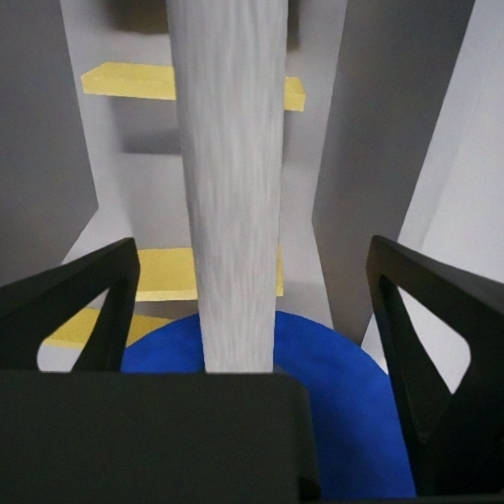

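Call:
execute_actions([
  {"arm3":{"joints":{"gripper_m":0,"joint4_rad":-1.50}}},
], cameras=[])

Call:
execute_actions([
  {"arm3":{"joints":{"joint2_rad":1.275,"joint3_rad":1.285}},"arm4":{"joints":{"joint1_rad":-0.244,"joint2_rad":1.35,"joint3_rad":1.13}}},
], cameras=[])

Call:
execute_actions([
  {"arm4":{"joints":{"gripper_m":0.08}}},
], cameras=[])

Call:
execute_actions([
  {"arm4":{"joints":{"joint2_rad":0.5}}},
], cameras=[])

Call:
execute_actions([
  {"arm4":{"joints":{"joint1_rad":0.975,"joint2_rad":0.8,"joint3_rad":2.015,"joint4_rad":-1.535,"joint6_rad":-0.605}}},
], cameras=[])

Call:
execute_actions([
  {"arm4":{"joints":{"joint2_rad":1.90}}},
], cameras=["arm4_cam_wrist","cam_high"])

Scene clock: 56.47 s.
Motor temperatures (°C, as the motors report them): arm1=[24 26 35 21 23 23] | arm2=[25 27 34 25 24 25] | arm3=[25 25 29 23 25 22] | arm4=[25 25 30 24 25 25]
arm1.joint_positions: joint1_rad=+0.982 joint2_rad=+1.940 joint3_rad=+1.930 joint4_rad=-1.515 joint5_rad=-0.006 joint6_rad=-0.578 gripper_m=+0.024
arm1.joint_status: not commanded
arm1.hand: x=-0.1265 y=+0.0090 z=+1.0143 quat_wxyz=(-0.016, -0.006, -1.000, +0.013) (m; scene frame)
arm2.joint_positions: joint1_rad=-0.410 joint2_rad=+0.395 joint3_rad=+1.168 joint4_rad=-1.326 joint5_rad=+0.002 joint6_rad=-2.002 gripper_m=+0.080
arm2.joint_status: not commanded
arm2.hand: x=-0.5643 y=-0.1827 z=+1.2982 quat_wxyz=(-0.441, +0.874, +0.004, +0.202) (m; scene frame)
arm3.joint_positions: joint1_rad=-0.397 joint2_rad=+1.323 joint3_rad=+1.214 joint4_rad=-1.491 joint5_rad=+0.006 joint6_rad=-2.000 gripper_m=+0.024
arm3.joint_status: gripper_m off_target (ended at +0.024, target +0.000); the others done
arm3.hand: x=+0.4849 y=+0.0181 z=+0.9909 quat_wxyz=(+0.000, -0.003, -1.000, -0.014) (m; scene frame)
arm4.joint_positions: joint1_rad=-0.244 joint2_rad=+1.362 joint3_rad=+1.101 joint4_rad=-1.319 joint5_rad=+0.008 joint6_rad=-1.821 gripper_m=+0.024
arm4.joint_status: not commanded
arm4.hand: x=+0.7437 y=+0.0129 z=+0.9946 quat_wxyz=(+0.007, +1.000, -0.010, -0.001) (m; scene frame)
pictures: none
No camera images: the call's "cameras" was empty. Leave "cameras" out to get every camera's image.

Scene clock: 57.03 s.
Motor temperatures (°C, as the motors report them): arm1=[24 26 36 21 23 23] | arm2=[25 27 34 25 24 25] | arm3=[25 25 29 23 25 22] | arm4=[25 25 30 24 25 25]
arm1.joint_positions: joint1_rad=+0.982 joint2_rad=+1.940 joint3_rad=+1.932 joint4_rad=-1.515 joint5_rad=-0.006 joint6_rad=-0.578 gripper_m=+0.024
arm1.joint_status: not commanded
arm1.hand: x=-0.1263 y=+0.0089 z=+1.0148 quat_wxyz=(-0.016, -0.006, -1.000, +0.013) (m; scene frame)
arm2.joint_positions: joint1_rad=-0.410 joint2_rad=+0.395 joint3_rad=+1.168 joint4_rad=-1.326 joint5_rad=+0.002 joint6_rad=-2.002 gripper_m=+0.080
arm2.joint_status: not commanded
arm2.hand: x=-0.5643 y=-0.1827 z=+1.2982 quat_wxyz=(-0.441, +0.874, +0.004, +0.202) (m; scene frame)
arm3.joint_positions: joint1_rad=-0.397 joint2_rad=+1.321 joint3_rad=+1.214 joint4_rad=-1.491 joint5_rad=+0.006 joint6_rad=-2.000 gripper_m=+0.024
arm3.joint_status: all done
arm3.hand: x=+0.4850 y=+0.0183 z=+0.9917 quat_wxyz=(+0.000, -0.003, -1.000, -0.013) (m; scene frame)
arm4.joint_positions: joint1_rad=-0.244 joint2_rad=+1.363 joint3_rad=+1.101 joint4_rad=-1.319 joint5_rad=+0.008 joint6_rad=-1.821 gripper_m=+0.024
arm4.joint_status: all done
arm4.hand: x=+0.7437 y=+0.0129 z=+0.9943 quat_wxyz=(+0.007, +1.000, -0.010, -0.002) (m; scene frame)
pictures: none
No camera images: the call's "cameras" was empty. Leave "cameras" out to get every camera's image.

Scene clock: 57.87 s.
Motor temperatures (°C, as the motors report them): arm1=[24 26 36 21 23 23] | arm2=[25 27 34 25 24 25] | arm3=[25 25 29 23 25 22] | arm4=[25 25 30 24 25 25]
arm1.joint_positions: joint1_rad=+0.982 joint2_rad=+1.940 joint3_rad=+1.934 joint4_rad=-1.518 joint5_rad=-0.006 joint6_rad=-0.579 gripper_m=+0.024
arm1.joint_status: not commanded
arm1.hand: x=-0.1263 y=+0.0089 z=+1.0157 quat_wxyz=(-0.016, -0.006, -1.000, +0.013) (m; scene frame)
arm2.joint_positions: joint1_rad=-0.410 joint2_rad=+0.395 joint3_rad=+1.168 joint4_rad=-1.326 joint5_rad=+0.002 joint6_rad=-2.002 gripper_m=+0.080
arm2.joint_status: not commanded
arm2.hand: x=-0.5643 y=-0.1827 z=+1.2982 quat_wxyz=(-0.441, +0.874, +0.004, +0.202) (m; scene frame)
arm3.joint_positions: joint1_rad=-0.397 joint2_rad=+1.321 joint3_rad=+1.214 joint4_rad=-1.491 joint5_rad=+0.007 joint6_rad=-2.000 gripper_m=+0.024
arm3.joint_status: not commanded
arm3.hand: x=+0.4848 y=+0.0184 z=+0.9917 quat_wxyz=(+0.001, -0.003, -1.000, -0.013) (m; scene frame)
arm4.joint_positions: joint1_rad=-0.244 joint2_rad=+1.362 joint3_rad=+1.101 joint4_rad=-1.319 joint5_rad=+0.003 joint6_rad=-1.821 gripper_m=+0.080
arm4.joint_status: all done
arm4.hand: x=+0.7429 y=+0.0132 z=+0.9944 quat_wxyz=(+0.006, +1.000, -0.010, -0.004) (m; scene frame)
pictures: none
No camera images: the call's "cameras" was empty. Leave "cameras" out to get every camera's image.

Scene clock: 59.27 s.
Motor temperatures (°C, as the motors report them): arm1=[24 26 36 21 23 23] | arm2=[25 27 34 25 24 25] | arm3=[25 25 30 23 25 22] | arm4=[25 25 30 24 25 25]
arm1.joint_positions: joint1_rad=+0.982 joint2_rad=+1.940 joint3_rad=+1.934 joint4_rad=-1.518 joint5_rad=-0.006 joint6_rad=-0.579 gripper_m=+0.024
arm1.joint_status: not commanded
arm1.hand: x=-0.1263 y=+0.0089 z=+1.0157 quat_wxyz=(-0.016, -0.006, -1.000, +0.013) (m; scene frame)
arm2.joint_positions: joint1_rad=-0.410 joint2_rad=+0.395 joint3_rad=+1.168 joint4_rad=-1.326 joint5_rad=+0.002 joint6_rad=-2.002 gripper_m=+0.080
arm2.joint_status: not commanded
arm2.hand: x=-0.5643 y=-0.1827 z=+1.2982 quat_wxyz=(-0.441, +0.874, +0.004, +0.202) (m; scene frame)
arm3.joint_positions: joint1_rad=-0.397 joint2_rad=+1.321 joint3_rad=+1.214 joint4_rad=-1.491 joint5_rad=+0.007 joint6_rad=-2.000 gripper_m=+0.024
arm3.joint_status: not commanded
arm3.hand: x=+0.4848 y=+0.0184 z=+0.9917 quat_wxyz=(+0.001, -0.003, -1.000, -0.013) (m; scene frame)
arm4.joint_positions: joint1_rad=-0.244 joint2_rad=+0.492 joint3_rad=+1.101 joint4_rad=-1.319 joint5_rad=+0.003 joint6_rad=-1.822 gripper_m=+0.080
arm4.joint_status: all done
arm4.hand: x=+0.7032 y=-0.1373 z=+1.2522 quat_wxyz=(-0.402, +0.910, -0.011, +0.105) (m; scene frame)
pictures: none
No camera images: the call's "cameras" was empty. Leave "cameras" out to get every camera's image.

Scene clock: 61.27 s.
Motor temperatures (°C, as the motors report them): arm1=[24 26 36 21 23 23] | arm2=[25 27 34 25 24 25] | arm3=[25 25 30 23 25 22] | arm4=[25 25 30 24 25 25]
arm1.joint_positions: joint1_rad=+0.982 joint2_rad=+1.940 joint3_rad=+1.934 joint4_rad=-1.518 joint5_rad=-0.006 joint6_rad=-0.579 gripper_m=+0.024
arm1.joint_status: not commanded
arm1.hand: x=-0.1263 y=+0.0089 z=+1.0157 quat_wxyz=(-0.016, -0.006, -1.000, +0.013) (m; scene frame)
arm2.joint_positions: joint1_rad=-0.410 joint2_rad=+0.395 joint3_rad=+1.168 joint4_rad=-1.326 joint5_rad=+0.002 joint6_rad=-2.002 gripper_m=+0.080
arm2.joint_status: not commanded
arm2.hand: x=-0.5643 y=-0.1827 z=+1.2982 quat_wxyz=(-0.441, +0.874, +0.004, +0.202) (m; scene frame)
arm3.joint_positions: joint1_rad=-0.397 joint2_rad=+1.321 joint3_rad=+1.214 joint4_rad=-1.491 joint5_rad=+0.007 joint6_rad=-2.000 gripper_m=+0.024
arm3.joint_status: not commanded
arm3.hand: x=+0.4848 y=+0.0184 z=+0.9917 quat_wxyz=(+0.001, -0.003, -1.000, -0.013) (m; scene frame)
arm4.joint_positions: joint1_rad=+0.968 joint2_rad=+0.794 joint3_rad=+2.007 joint4_rad=-1.523 joint5_rad=+0.000 joint6_rad=-0.615 gripper_m=+0.080
arm4.joint_status: all done
arm4.hand: x=+0.5068 y=-0.2462 z=+1.5575 quat_wxyz=(-0.342, +0.806, -0.008, -0.483) (m; scene frame)
pictures: none
No camera images: the call's "cameras" was empty. Leave "cameras" out to get every camera's image.

Scene clock: 63.07 s.
Motor temperatures (°C, as the motors report them): arm1=[24 26 36 21 23 23] | arm2=[25 27 33 25 24 25] | arm3=[25 25 31 23 25 22] | arm4=[25 25 30 24 25 25]
arm1.joint_positions: joint1_rad=+0.982 joint2_rad=+1.940 joint3_rad=+1.934 joint4_rad=-1.518 joint5_rad=-0.006 joint6_rad=-0.579 gripper_m=+0.024
arm1.joint_status: not commanded
arm1.hand: x=-0.1263 y=+0.0089 z=+1.0157 quat_wxyz=(-0.016, -0.006, -1.000, +0.013) (m; scene frame)
arm2.joint_positions: joint1_rad=-0.410 joint2_rad=+0.395 joint3_rad=+1.168 joint4_rad=-1.326 joint5_rad=+0.002 joint6_rad=-2.002 gripper_m=+0.080
arm2.joint_status: not commanded
arm2.hand: x=-0.5643 y=-0.1827 z=+1.2982 quat_wxyz=(-0.441, +0.874, +0.004, +0.202) (m; scene frame)
arm3.joint_positions: joint1_rad=-0.397 joint2_rad=+1.321 joint3_rad=+1.214 joint4_rad=-1.491 joint5_rad=+0.007 joint6_rad=-2.000 gripper_m=+0.024
arm3.joint_status: not commanded
arm3.hand: x=+0.4848 y=+0.0184 z=+0.9917 quat_wxyz=(+0.001, -0.003, -1.000, -0.013) (m; scene frame)
arm4.joint_positions: joint1_rad=+0.968 joint2_rad=+1.925 joint3_rad=+1.983 joint4_rad=-1.524 joint5_rad=+0.000 joint6_rad=-0.613 gripper_m=+0.080
arm4.joint_status: all done
arm4.hand: x=+0.1378 y=+0.0182 z=+1.0685 quat_wxyz=(-0.029, +0.998, -0.008, -0.047) (m; scene frame)
pictures: arm4_cam_wrist, cam_high
camera_calibration (this result's frames):
arm4_cam_wrist: T_world_to_cam=[[0.0280055, 0.997824, 0.0596979, -0.0809086], [0.865798, -0.0540623, 0.497465, -0.64249], [0.499609, 0.0377546, -0.865428, 0.977944], [0, 0, 0, 1]] pos_world=[0.069942, 0.00907617, 1.17079]
Images, in order (width x height): arm4_cam_wrist 504x504, cam_high 504x504.

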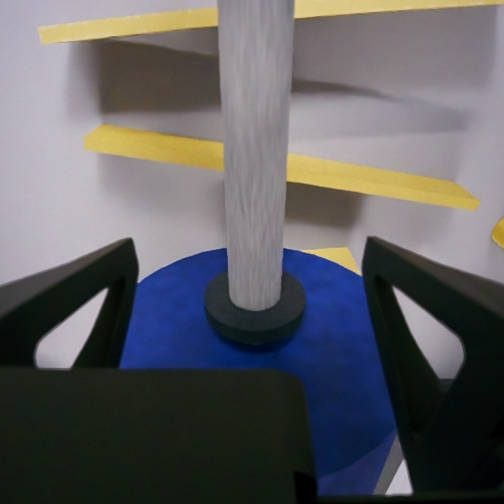

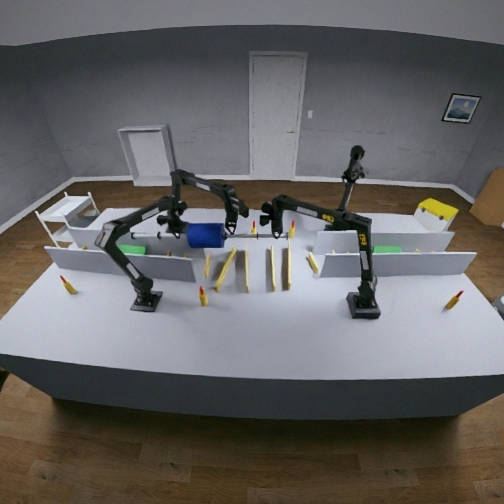

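Call:
execute_actions([
  {"arm4":{"joints":{"joint2_rad":2.01}}},
], cameras=["arm4_cam_wrist"])

Scene clock: 64.73 s.
Motor temperatures (°C, as the motors report them): arm1=[24 27 36 21 23 23] | arm2=[25 27 33 25 24 25] | arm3=[25 25 32 23 25 22] | arm4=[25 25 30 24 25 25]
arm1.joint_positions: joint1_rad=+0.982 joint2_rad=+1.940 joint3_rad=+1.934 joint4_rad=-1.518 joint5_rad=-0.006 joint6_rad=-0.579 gripper_m=+0.024
arm1.joint_status: not commanded
arm1.hand: x=-0.1263 y=+0.0089 z=+1.0157 quat_wxyz=(-0.016, -0.006, -1.000, +0.013) (m; scene frame)
arm2.joint_positions: joint1_rad=-0.410 joint2_rad=+0.395 joint3_rad=+1.168 joint4_rad=-1.326 joint5_rad=+0.002 joint6_rad=-2.002 gripper_m=+0.080
arm2.joint_status: not commanded
arm2.hand: x=-0.5643 y=-0.1827 z=+1.2982 quat_wxyz=(-0.441, +0.874, +0.004, +0.202) (m; scene frame)
arm3.joint_positions: joint1_rad=-0.397 joint2_rad=+1.321 joint3_rad=+1.214 joint4_rad=-1.491 joint5_rad=+0.007 joint6_rad=-2.000 gripper_m=+0.024
arm3.joint_status: not commanded
arm3.hand: x=+0.4848 y=+0.0184 z=+0.9917 quat_wxyz=(+0.001, -0.003, -1.000, -0.013) (m; scene frame)
arm4.joint_positions: joint1_rad=+0.968 joint2_rad=+2.021 joint3_rad=+1.983 joint4_rad=-1.524 joint5_rad=+0.000 joint6_rad=-0.613 gripper_m=+0.080
arm4.joint_status: all done
arm4.hand: x=+0.1312 y=+0.0226 z=+1.0104 quat_wxyz=(-0.001, +1.000, -0.008, -0.008) (m; scene frame)
pictures: arm4_cam_wrist
camera_calibration (this result's frames):
arm4_cam_wrist: T_world_to_cam=[[0.0248165, 0.999677, 0.00541577, -0.026391], [0.824667, -0.0235335, 0.565129, -0.671269], [0.565074, -0.00955831, -0.824985, 0.882528], [0, 0, 0, 1]] pos_world=[0.0555343, 0.0190207, 1.10757]
Images, in order (width x height): arm4_cam_wrist 504x504.

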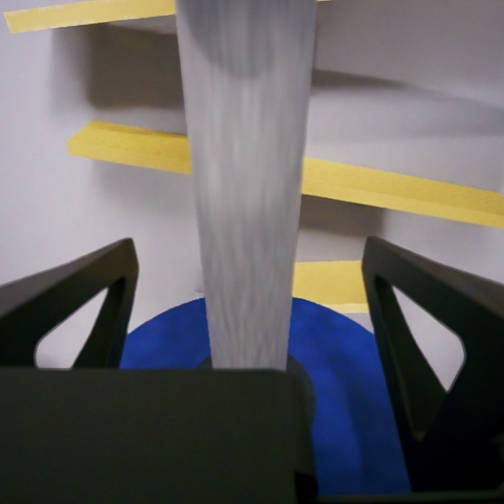

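Call:
execute_actions([
  {"arm4":{"joints":{"gripper_m":0}}},
], cameras=[])

Call:
execute_actions([
  {"arm4":{"joints":{"joint2_rad":1.95,"joint3_rad":2.045}},"arm1":{"joints":{"joint1_rad":0.982,"joint2_rad":1.92,"joint3_rad":1.96,"joint4_rad":-1.518}}},
], cameras=[])

Call:
execute_actions([
  {"arm1":{"joints":{"gripper_m":0.08}}},
], cameras=[])

Call:
execute_actions([
  {"arm1":{"joints":{"joint2_rad":1.7}}},
], cameras=[])

Call:
execute_actions([
  {"arm1":{"joints":{"joint2_rad":1.3}},"arm3":{"joints":{"joint1_rad":-0.09,"joint2_rad":1.165,"joint3_rad":1.185,"joint4_rad":-1.52,"joint6_rad":-1.70}},"arm4":{"joints":{"joint1_rad":0.848,"joint2_rad":1.73,"joint3_rad":1.65,"joint4_rad":-1.40,"joint6_rad":-0.744}}},
], cameras=[])

Call:
execute_actions([
  {"arm1":{"joints":{"joint2_rad":0.9,"joint3_rad":1.6}},"arm3":{"joints":{"joint1_rad":0.27,"joint2_rad":1.19,"joint3_rad":1.22,"joint6_rad":-1.342}},"arm4":{"joints":{"joint1_rad":0.668,"joint2_rad":1.53,"joint3_rad":1.38,"joint4_rad":-1.34,"joint6_rad":-0.92}}},
], cameras=[])

Call:
execute_actions([
  {"arm3":{"joints":{"joint1_rad":0.62,"joint2_rad":1.33,"joint3_rad":1.37,"joint4_rad":-1.50,"joint6_rad":-0.99}},"arm4":{"joints":{"joint1_rad":0.378,"joint2_rad":1.355,"joint3_rad":1.19,"joint4_rad":-1.325,"joint6_rad":-1.207}}},
], cameras=[])

Call:
execute_actions([
  {"arm3":{"joints":{"joint1_rad":0.80,"joint2_rad":1.49,"joint3_rad":1.545,"joint4_rad":-1.51,"joint6_rad":-0.78}},"arm4":{"joints":{"joint1_rad":0.12,"joint2_rad":1.33,"joint3_rad":1.16,"joint6_rad":-1.44}}},
], cameras=[])

Call:
execute_actions([
  {"arm3":{"joints":{"joint1_rad":0.93,"joint2_rad":1.67,"joint3_rad":1.77,"joint4_rad":-1.55,"joint6_rad":-0.614}},"arm4":{"joints":{"joint1_rad":-0.13,"joint2_rad":1.37,"joint3_rad":1.22,"joint6_rad":-1.656}}},
], cameras=["arm3_cam_wrist","arm4_cam_wrist","cam_high"])

Scene clock: 68.67 s.
Motor temperatures (°C, as the motors report them): arm1=[24 27 37 21 23 23] | arm2=[25 27 33 25 24 25] | arm3=[25 25 33 23 25 22] | arm4=[25 25 30 24 25 25]
arm1.joint_positions: joint1_rad=+0.982 joint2_rad=+1.940 joint3_rad=+1.934 joint4_rad=-1.518 joint5_rad=-0.006 joint6_rad=-0.579 gripper_m=+0.024
arm1.joint_status: not commanded
arm1.hand: x=-0.1264 y=+0.0090 z=+1.0158 quat_wxyz=(-0.016, -0.006, -1.000, +0.013) (m; scene frame)
arm2.joint_positions: joint1_rad=-0.410 joint2_rad=+0.395 joint3_rad=+1.168 joint4_rad=-1.326 joint5_rad=+0.002 joint6_rad=-2.002 gripper_m=+0.080
arm2.joint_status: not commanded
arm2.hand: x=-0.5643 y=-0.1827 z=+1.2982 quat_wxyz=(-0.441, +0.874, +0.004, +0.202) (m; scene frame)
arm3.joint_positions: joint1_rad=-0.397 joint2_rad=+1.321 joint3_rad=+1.214 joint4_rad=-1.491 joint5_rad=+0.008 joint6_rad=-2.000 gripper_m=+0.024
arm3.joint_status: not commanded
arm3.hand: x=+0.4847 y=+0.0184 z=+0.9917 quat_wxyz=(+0.001, -0.003, -1.000, -0.013) (m; scene frame)
arm4.joint_positions: joint1_rad=+0.968 joint2_rad=+2.021 joint3_rad=+1.983 joint4_rad=-1.525 joint5_rad=-0.001 joint6_rad=-0.613 gripper_m=+0.023
arm4.joint_status: gripper_m off_target (ended at +0.023, target +0.000)
arm4.hand: x=+0.1311 y=+0.0221 z=+1.0104 quat_wxyz=(-0.001, +1.000, -0.008, -0.008) (m; scene frame)
pictures: none
No camera images: the call's "cameras" was empty. Leave "cameras" out to get every camera's image.

Scene clock: 69.23 s.
Motor temperatures (°C, as the motors report them): arm1=[24 27 37 21 23 23] | arm2=[25 27 33 25 24 25] | arm3=[25 25 33 23 25 22] | arm4=[25 25 30 24 25 25]
arm1.joint_positions: joint1_rad=+0.982 joint2_rad=+1.940 joint3_rad=+1.934 joint4_rad=-1.518 joint5_rad=-0.006 joint6_rad=-0.579 gripper_m=+0.024
arm1.joint_status: all done
arm1.hand: x=-0.1264 y=+0.0090 z=+1.0158 quat_wxyz=(-0.016, -0.006, -1.000, +0.013) (m; scene frame)
arm2.joint_positions: joint1_rad=-0.410 joint2_rad=+0.395 joint3_rad=+1.168 joint4_rad=-1.326 joint5_rad=+0.002 joint6_rad=-2.002 gripper_m=+0.080
arm2.joint_status: not commanded
arm2.hand: x=-0.5643 y=-0.1827 z=+1.2982 quat_wxyz=(-0.441, +0.874, +0.004, +0.202) (m; scene frame)
arm3.joint_positions: joint1_rad=-0.397 joint2_rad=+1.321 joint3_rad=+1.214 joint4_rad=-1.491 joint5_rad=+0.008 joint6_rad=-2.000 gripper_m=+0.024
arm3.joint_status: not commanded
arm3.hand: x=+0.4847 y=+0.0184 z=+0.9917 quat_wxyz=(+0.001, -0.003, -1.000, -0.013) (m; scene frame)
arm4.joint_positions: joint1_rad=+0.968 joint2_rad=+2.019 joint3_rad=+1.983 joint4_rad=-1.525 joint5_rad=-0.001 joint6_rad=-0.613 gripper_m=+0.023
arm4.joint_status: all done
arm4.hand: x=+0.1312 y=+0.0221 z=+1.0118 quat_wxyz=(-0.001, +1.000, -0.008, -0.009) (m; scene frame)
pictures: none
No camera images: the call's "cameras" was empty. Leave "cameras" out to get every camera's image.

Scene clock: 69.93 s.
Motor temperatures (°C, as the motors report them): arm1=[24 27 36 21 23 23] | arm2=[25 27 33 25 24 25] | arm3=[25 25 33 23 25 22] | arm4=[25 25 30 24 25 25]
arm1.joint_positions: joint1_rad=+0.982 joint2_rad=+1.940 joint3_rad=+1.934 joint4_rad=-1.518 joint5_rad=-0.003 joint6_rad=-0.596 gripper_m=+0.080
arm1.joint_status: all done
arm1.hand: x=-0.1266 y=+0.0085 z=+1.0158 quat_wxyz=(-0.015, +0.003, -1.000, +0.014) (m; scene frame)
arm2.joint_positions: joint1_rad=-0.410 joint2_rad=+0.395 joint3_rad=+1.168 joint4_rad=-1.326 joint5_rad=+0.002 joint6_rad=-2.002 gripper_m=+0.080
arm2.joint_status: not commanded
arm2.hand: x=-0.5643 y=-0.1827 z=+1.2982 quat_wxyz=(-0.441, +0.874, +0.004, +0.202) (m; scene frame)
arm3.joint_positions: joint1_rad=-0.397 joint2_rad=+1.321 joint3_rad=+1.214 joint4_rad=-1.491 joint5_rad=+0.005 joint6_rad=-2.000 gripper_m=+0.024
arm3.joint_status: not commanded
arm3.hand: x=+0.4852 y=+0.0182 z=+0.9917 quat_wxyz=(+0.000, -0.003, -1.000, -0.012) (m; scene frame)
arm4.joint_positions: joint1_rad=+0.968 joint2_rad=+2.019 joint3_rad=+1.983 joint4_rad=-1.525 joint5_rad=+0.000 joint6_rad=-0.613 gripper_m=+0.023
arm4.joint_status: not commanded
arm4.hand: x=+0.1313 y=+0.0221 z=+1.0118 quat_wxyz=(-0.001, +1.000, -0.008, -0.008) (m; scene frame)
pictures: none
No camera images: the call's "cameras" was empty. Leave "cameras" out to get every camera's image.

Scene clock: 71.30 s.
Motor temperatures (°C, as the motors report them): arm1=[24 27 36 21 23 23] | arm2=[25 27 33 25 24 25] | arm3=[25 25 33 23 25 22] | arm4=[25 25 30 24 25 25]
arm1.joint_positions: joint1_rad=+0.982 joint2_rad=+1.691 joint3_rad=+1.934 joint4_rad=-1.518 joint5_rad=-0.003 joint6_rad=-0.597 gripper_m=+0.080
arm1.joint_status: all done
arm1.hand: x=-0.1569 y=+0.0305 z=+1.1600 quat_wxyz=(-0.118, +0.004, -0.990, +0.084) (m; scene frame)
arm2.joint_positions: joint1_rad=-0.410 joint2_rad=+0.395 joint3_rad=+1.168 joint4_rad=-1.326 joint5_rad=+0.002 joint6_rad=-2.002 gripper_m=+0.080
arm2.joint_status: not commanded
arm2.hand: x=-0.5643 y=-0.1827 z=+1.2982 quat_wxyz=(-0.441, +0.874, +0.004, +0.202) (m; scene frame)
arm3.joint_positions: joint1_rad=-0.397 joint2_rad=+1.321 joint3_rad=+1.214 joint4_rad=-1.491 joint5_rad=+0.005 joint6_rad=-2.000 gripper_m=+0.024
arm3.joint_status: not commanded
arm3.hand: x=+0.4852 y=+0.0182 z=+0.9917 quat_wxyz=(+0.000, -0.003, -1.000, -0.012) (m; scene frame)
arm4.joint_positions: joint1_rad=+0.968 joint2_rad=+2.019 joint3_rad=+1.983 joint4_rad=-1.525 joint5_rad=+0.000 joint6_rad=-0.613 gripper_m=+0.023
arm4.joint_status: not commanded
arm4.hand: x=+0.1313 y=+0.0221 z=+1.0118 quat_wxyz=(-0.001, +1.000, -0.008, -0.008) (m; scene frame)
pictures: none
No camera images: the call's "cameras" was empty. Leave "cameras" out to get every camera's image.

Scene clock: 72.93 s.
Motor temperatures (°C, as the motors report them): arm1=[24 27 36 21 23 23] | arm2=[25 27 33 25 24 25] | arm3=[25 25 33 23 25 23] | arm4=[25 25 30 24 25 25]
arm1.joint_positions: joint1_rad=+0.982 joint2_rad=+1.312 joint3_rad=+1.947 joint4_rad=-1.518 joint5_rad=-0.003 joint6_rad=-0.597 gripper_m=+0.080
arm1.joint_status: all done
arm1.hand: x=-0.2569 y=+0.0999 z=+1.3561 quat_wxyz=(-0.275, +0.005, -0.942, +0.190) (m; scene frame)
arm2.joint_positions: joint1_rad=-0.410 joint2_rad=+0.395 joint3_rad=+1.168 joint4_rad=-1.326 joint5_rad=+0.002 joint6_rad=-2.002 gripper_m=+0.080
arm2.joint_status: not commanded
arm2.hand: x=-0.5643 y=-0.1827 z=+1.2982 quat_wxyz=(-0.441, +0.874, +0.004, +0.202) (m; scene frame)
arm3.joint_positions: joint1_rad=-0.084 joint2_rad=+1.205 joint3_rad=+1.150 joint4_rad=-1.528 joint5_rad=-0.006 joint6_rad=-1.707 gripper_m=+0.024
arm3.joint_status: all done
arm3.hand: x=+0.6016 y=+0.0249 z=+1.0047 quat_wxyz=(-0.001, +0.006, -1.000, -0.005) (m; scene frame)
arm4.joint_positions: joint1_rad=+0.842 joint2_rad=+1.771 joint3_rad=+1.622 joint4_rad=-1.422 joint5_rad=+0.006 joint6_rad=-0.756 gripper_m=+0.023
arm4.joint_status: all done
arm4.hand: x=+0.2483 y=+0.0225 z=+1.0139 quat_wxyz=(-0.001, +1.000, +0.001, -0.002) (m; scene frame)
pictures: none
No camera images: the call's "cameras" was empty. Leave "cameras" out to get every camera's image.

Scene clock: 74.40 s.
Motor temperatures (°C, as the motors report them): arm1=[24 27 36 22 23 23] | arm2=[25 27 33 25 24 25] | arm3=[25 25 33 23 25 23] | arm4=[25 25 30 24 25 25]
arm1.joint_positions: joint1_rad=+0.982 joint2_rad=+0.899 joint3_rad=+1.593 joint4_rad=-1.518 joint5_rad=-0.003 joint6_rad=-0.597 gripper_m=+0.080
arm1.joint_status: all done
arm1.hand: x=-0.3852 y=+0.1857 z=+1.3394 quat_wxyz=(-0.298, +0.005, -0.932, +0.205) (m; scene frame)
arm2.joint_positions: joint1_rad=-0.410 joint2_rad=+0.395 joint3_rad=+1.168 joint4_rad=-1.326 joint5_rad=+0.002 joint6_rad=-2.002 gripper_m=+0.080
arm2.joint_status: not commanded
arm2.hand: x=-0.5643 y=-0.1827 z=+1.2982 quat_wxyz=(-0.441, +0.874, +0.004, +0.202) (m; scene frame)
arm3.joint_positions: joint1_rad=+0.273 joint2_rad=+1.222 joint3_rad=+1.150 joint4_rad=-1.526 joint5_rad=-0.009 joint6_rad=-1.361 gripper_m=+0.024
arm3.joint_status: all done
arm3.hand: x=+0.7188 y=+0.0293 z=+0.9986 quat_wxyz=(+0.002, +0.012, -1.000, -0.014) (m; scene frame)
arm4.joint_positions: joint1_rad=+0.664 joint2_rad=+1.568 joint3_rad=+1.358 joint4_rad=-1.354 joint5_rad=+0.006 joint6_rad=-0.942 gripper_m=+0.023
arm4.joint_status: all done
arm4.hand: x=+0.3667 y=+0.0241 z=+1.0107 quat_wxyz=(-0.003, +1.000, +0.004, -0.004) (m; scene frame)
pictures: none
No camera images: the call's "cameras" was empty. Leave "cameras" out to get every camera's image.

Scene clock: 76.70 s.
Motor temperatures (°C, as the motors report them): arm1=[24 26 35 22 23 23] | arm2=[25 27 33 25 24 25] | arm3=[25 25 34 23 25 23] | arm4=[25 25 30 24 25 25]
arm1.joint_positions: joint1_rad=+0.982 joint2_rad=+0.899 joint3_rad=+1.593 joint4_rad=-1.518 joint5_rad=-0.003 joint6_rad=-0.597 gripper_m=+0.080
arm1.joint_status: not commanded
arm1.hand: x=-0.3852 y=+0.1857 z=+1.3394 quat_wxyz=(-0.298, +0.005, -0.932, +0.205) (m; scene frame)
arm2.joint_positions: joint1_rad=-0.410 joint2_rad=+0.395 joint3_rad=+1.168 joint4_rad=-1.326 joint5_rad=+0.002 joint6_rad=-2.002 gripper_m=+0.080
arm2.joint_status: not commanded
arm2.hand: x=-0.5643 y=-0.1827 z=+1.2982 quat_wxyz=(-0.441, +0.874, +0.004, +0.202) (m; scene frame)
arm3.joint_positions: joint1_rad=+0.627 joint2_rad=+1.376 joint3_rad=+1.274 joint4_rad=-1.494 joint5_rad=-0.007 joint6_rad=-1.002 gripper_m=+0.024
arm3.joint_status: joint3_rad time_out (moved +0.125 of +0.220); the others done
arm3.on_its_own: joint3_rad reads +1.274 and still pushes toward +1.370 since a time_out
arm3.hand: x=+0.8579 y=+0.0271 z=+0.9924 quat_wxyz=(+0.006, +0.010, -1.000, -0.011) (m; scene frame)
arm4.joint_positions: joint1_rad=+0.372 joint2_rad=+1.391 joint3_rad=+1.164 joint4_rad=-1.328 joint5_rad=+0.001 joint6_rad=-1.232 gripper_m=+0.023
arm4.joint_status: all done
arm4.hand: x=+0.5075 y=+0.0242 z=+1.0095 quat_wxyz=(-0.007, +1.000, +0.004, -0.006) (m; scene frame)
pictures: none
No camera images: the call's "cameras" was empty. Leave "cameras" out to get every camera's image.

not run: a stop came earlier in this reply.

not run: a stop came earlier in this reply.


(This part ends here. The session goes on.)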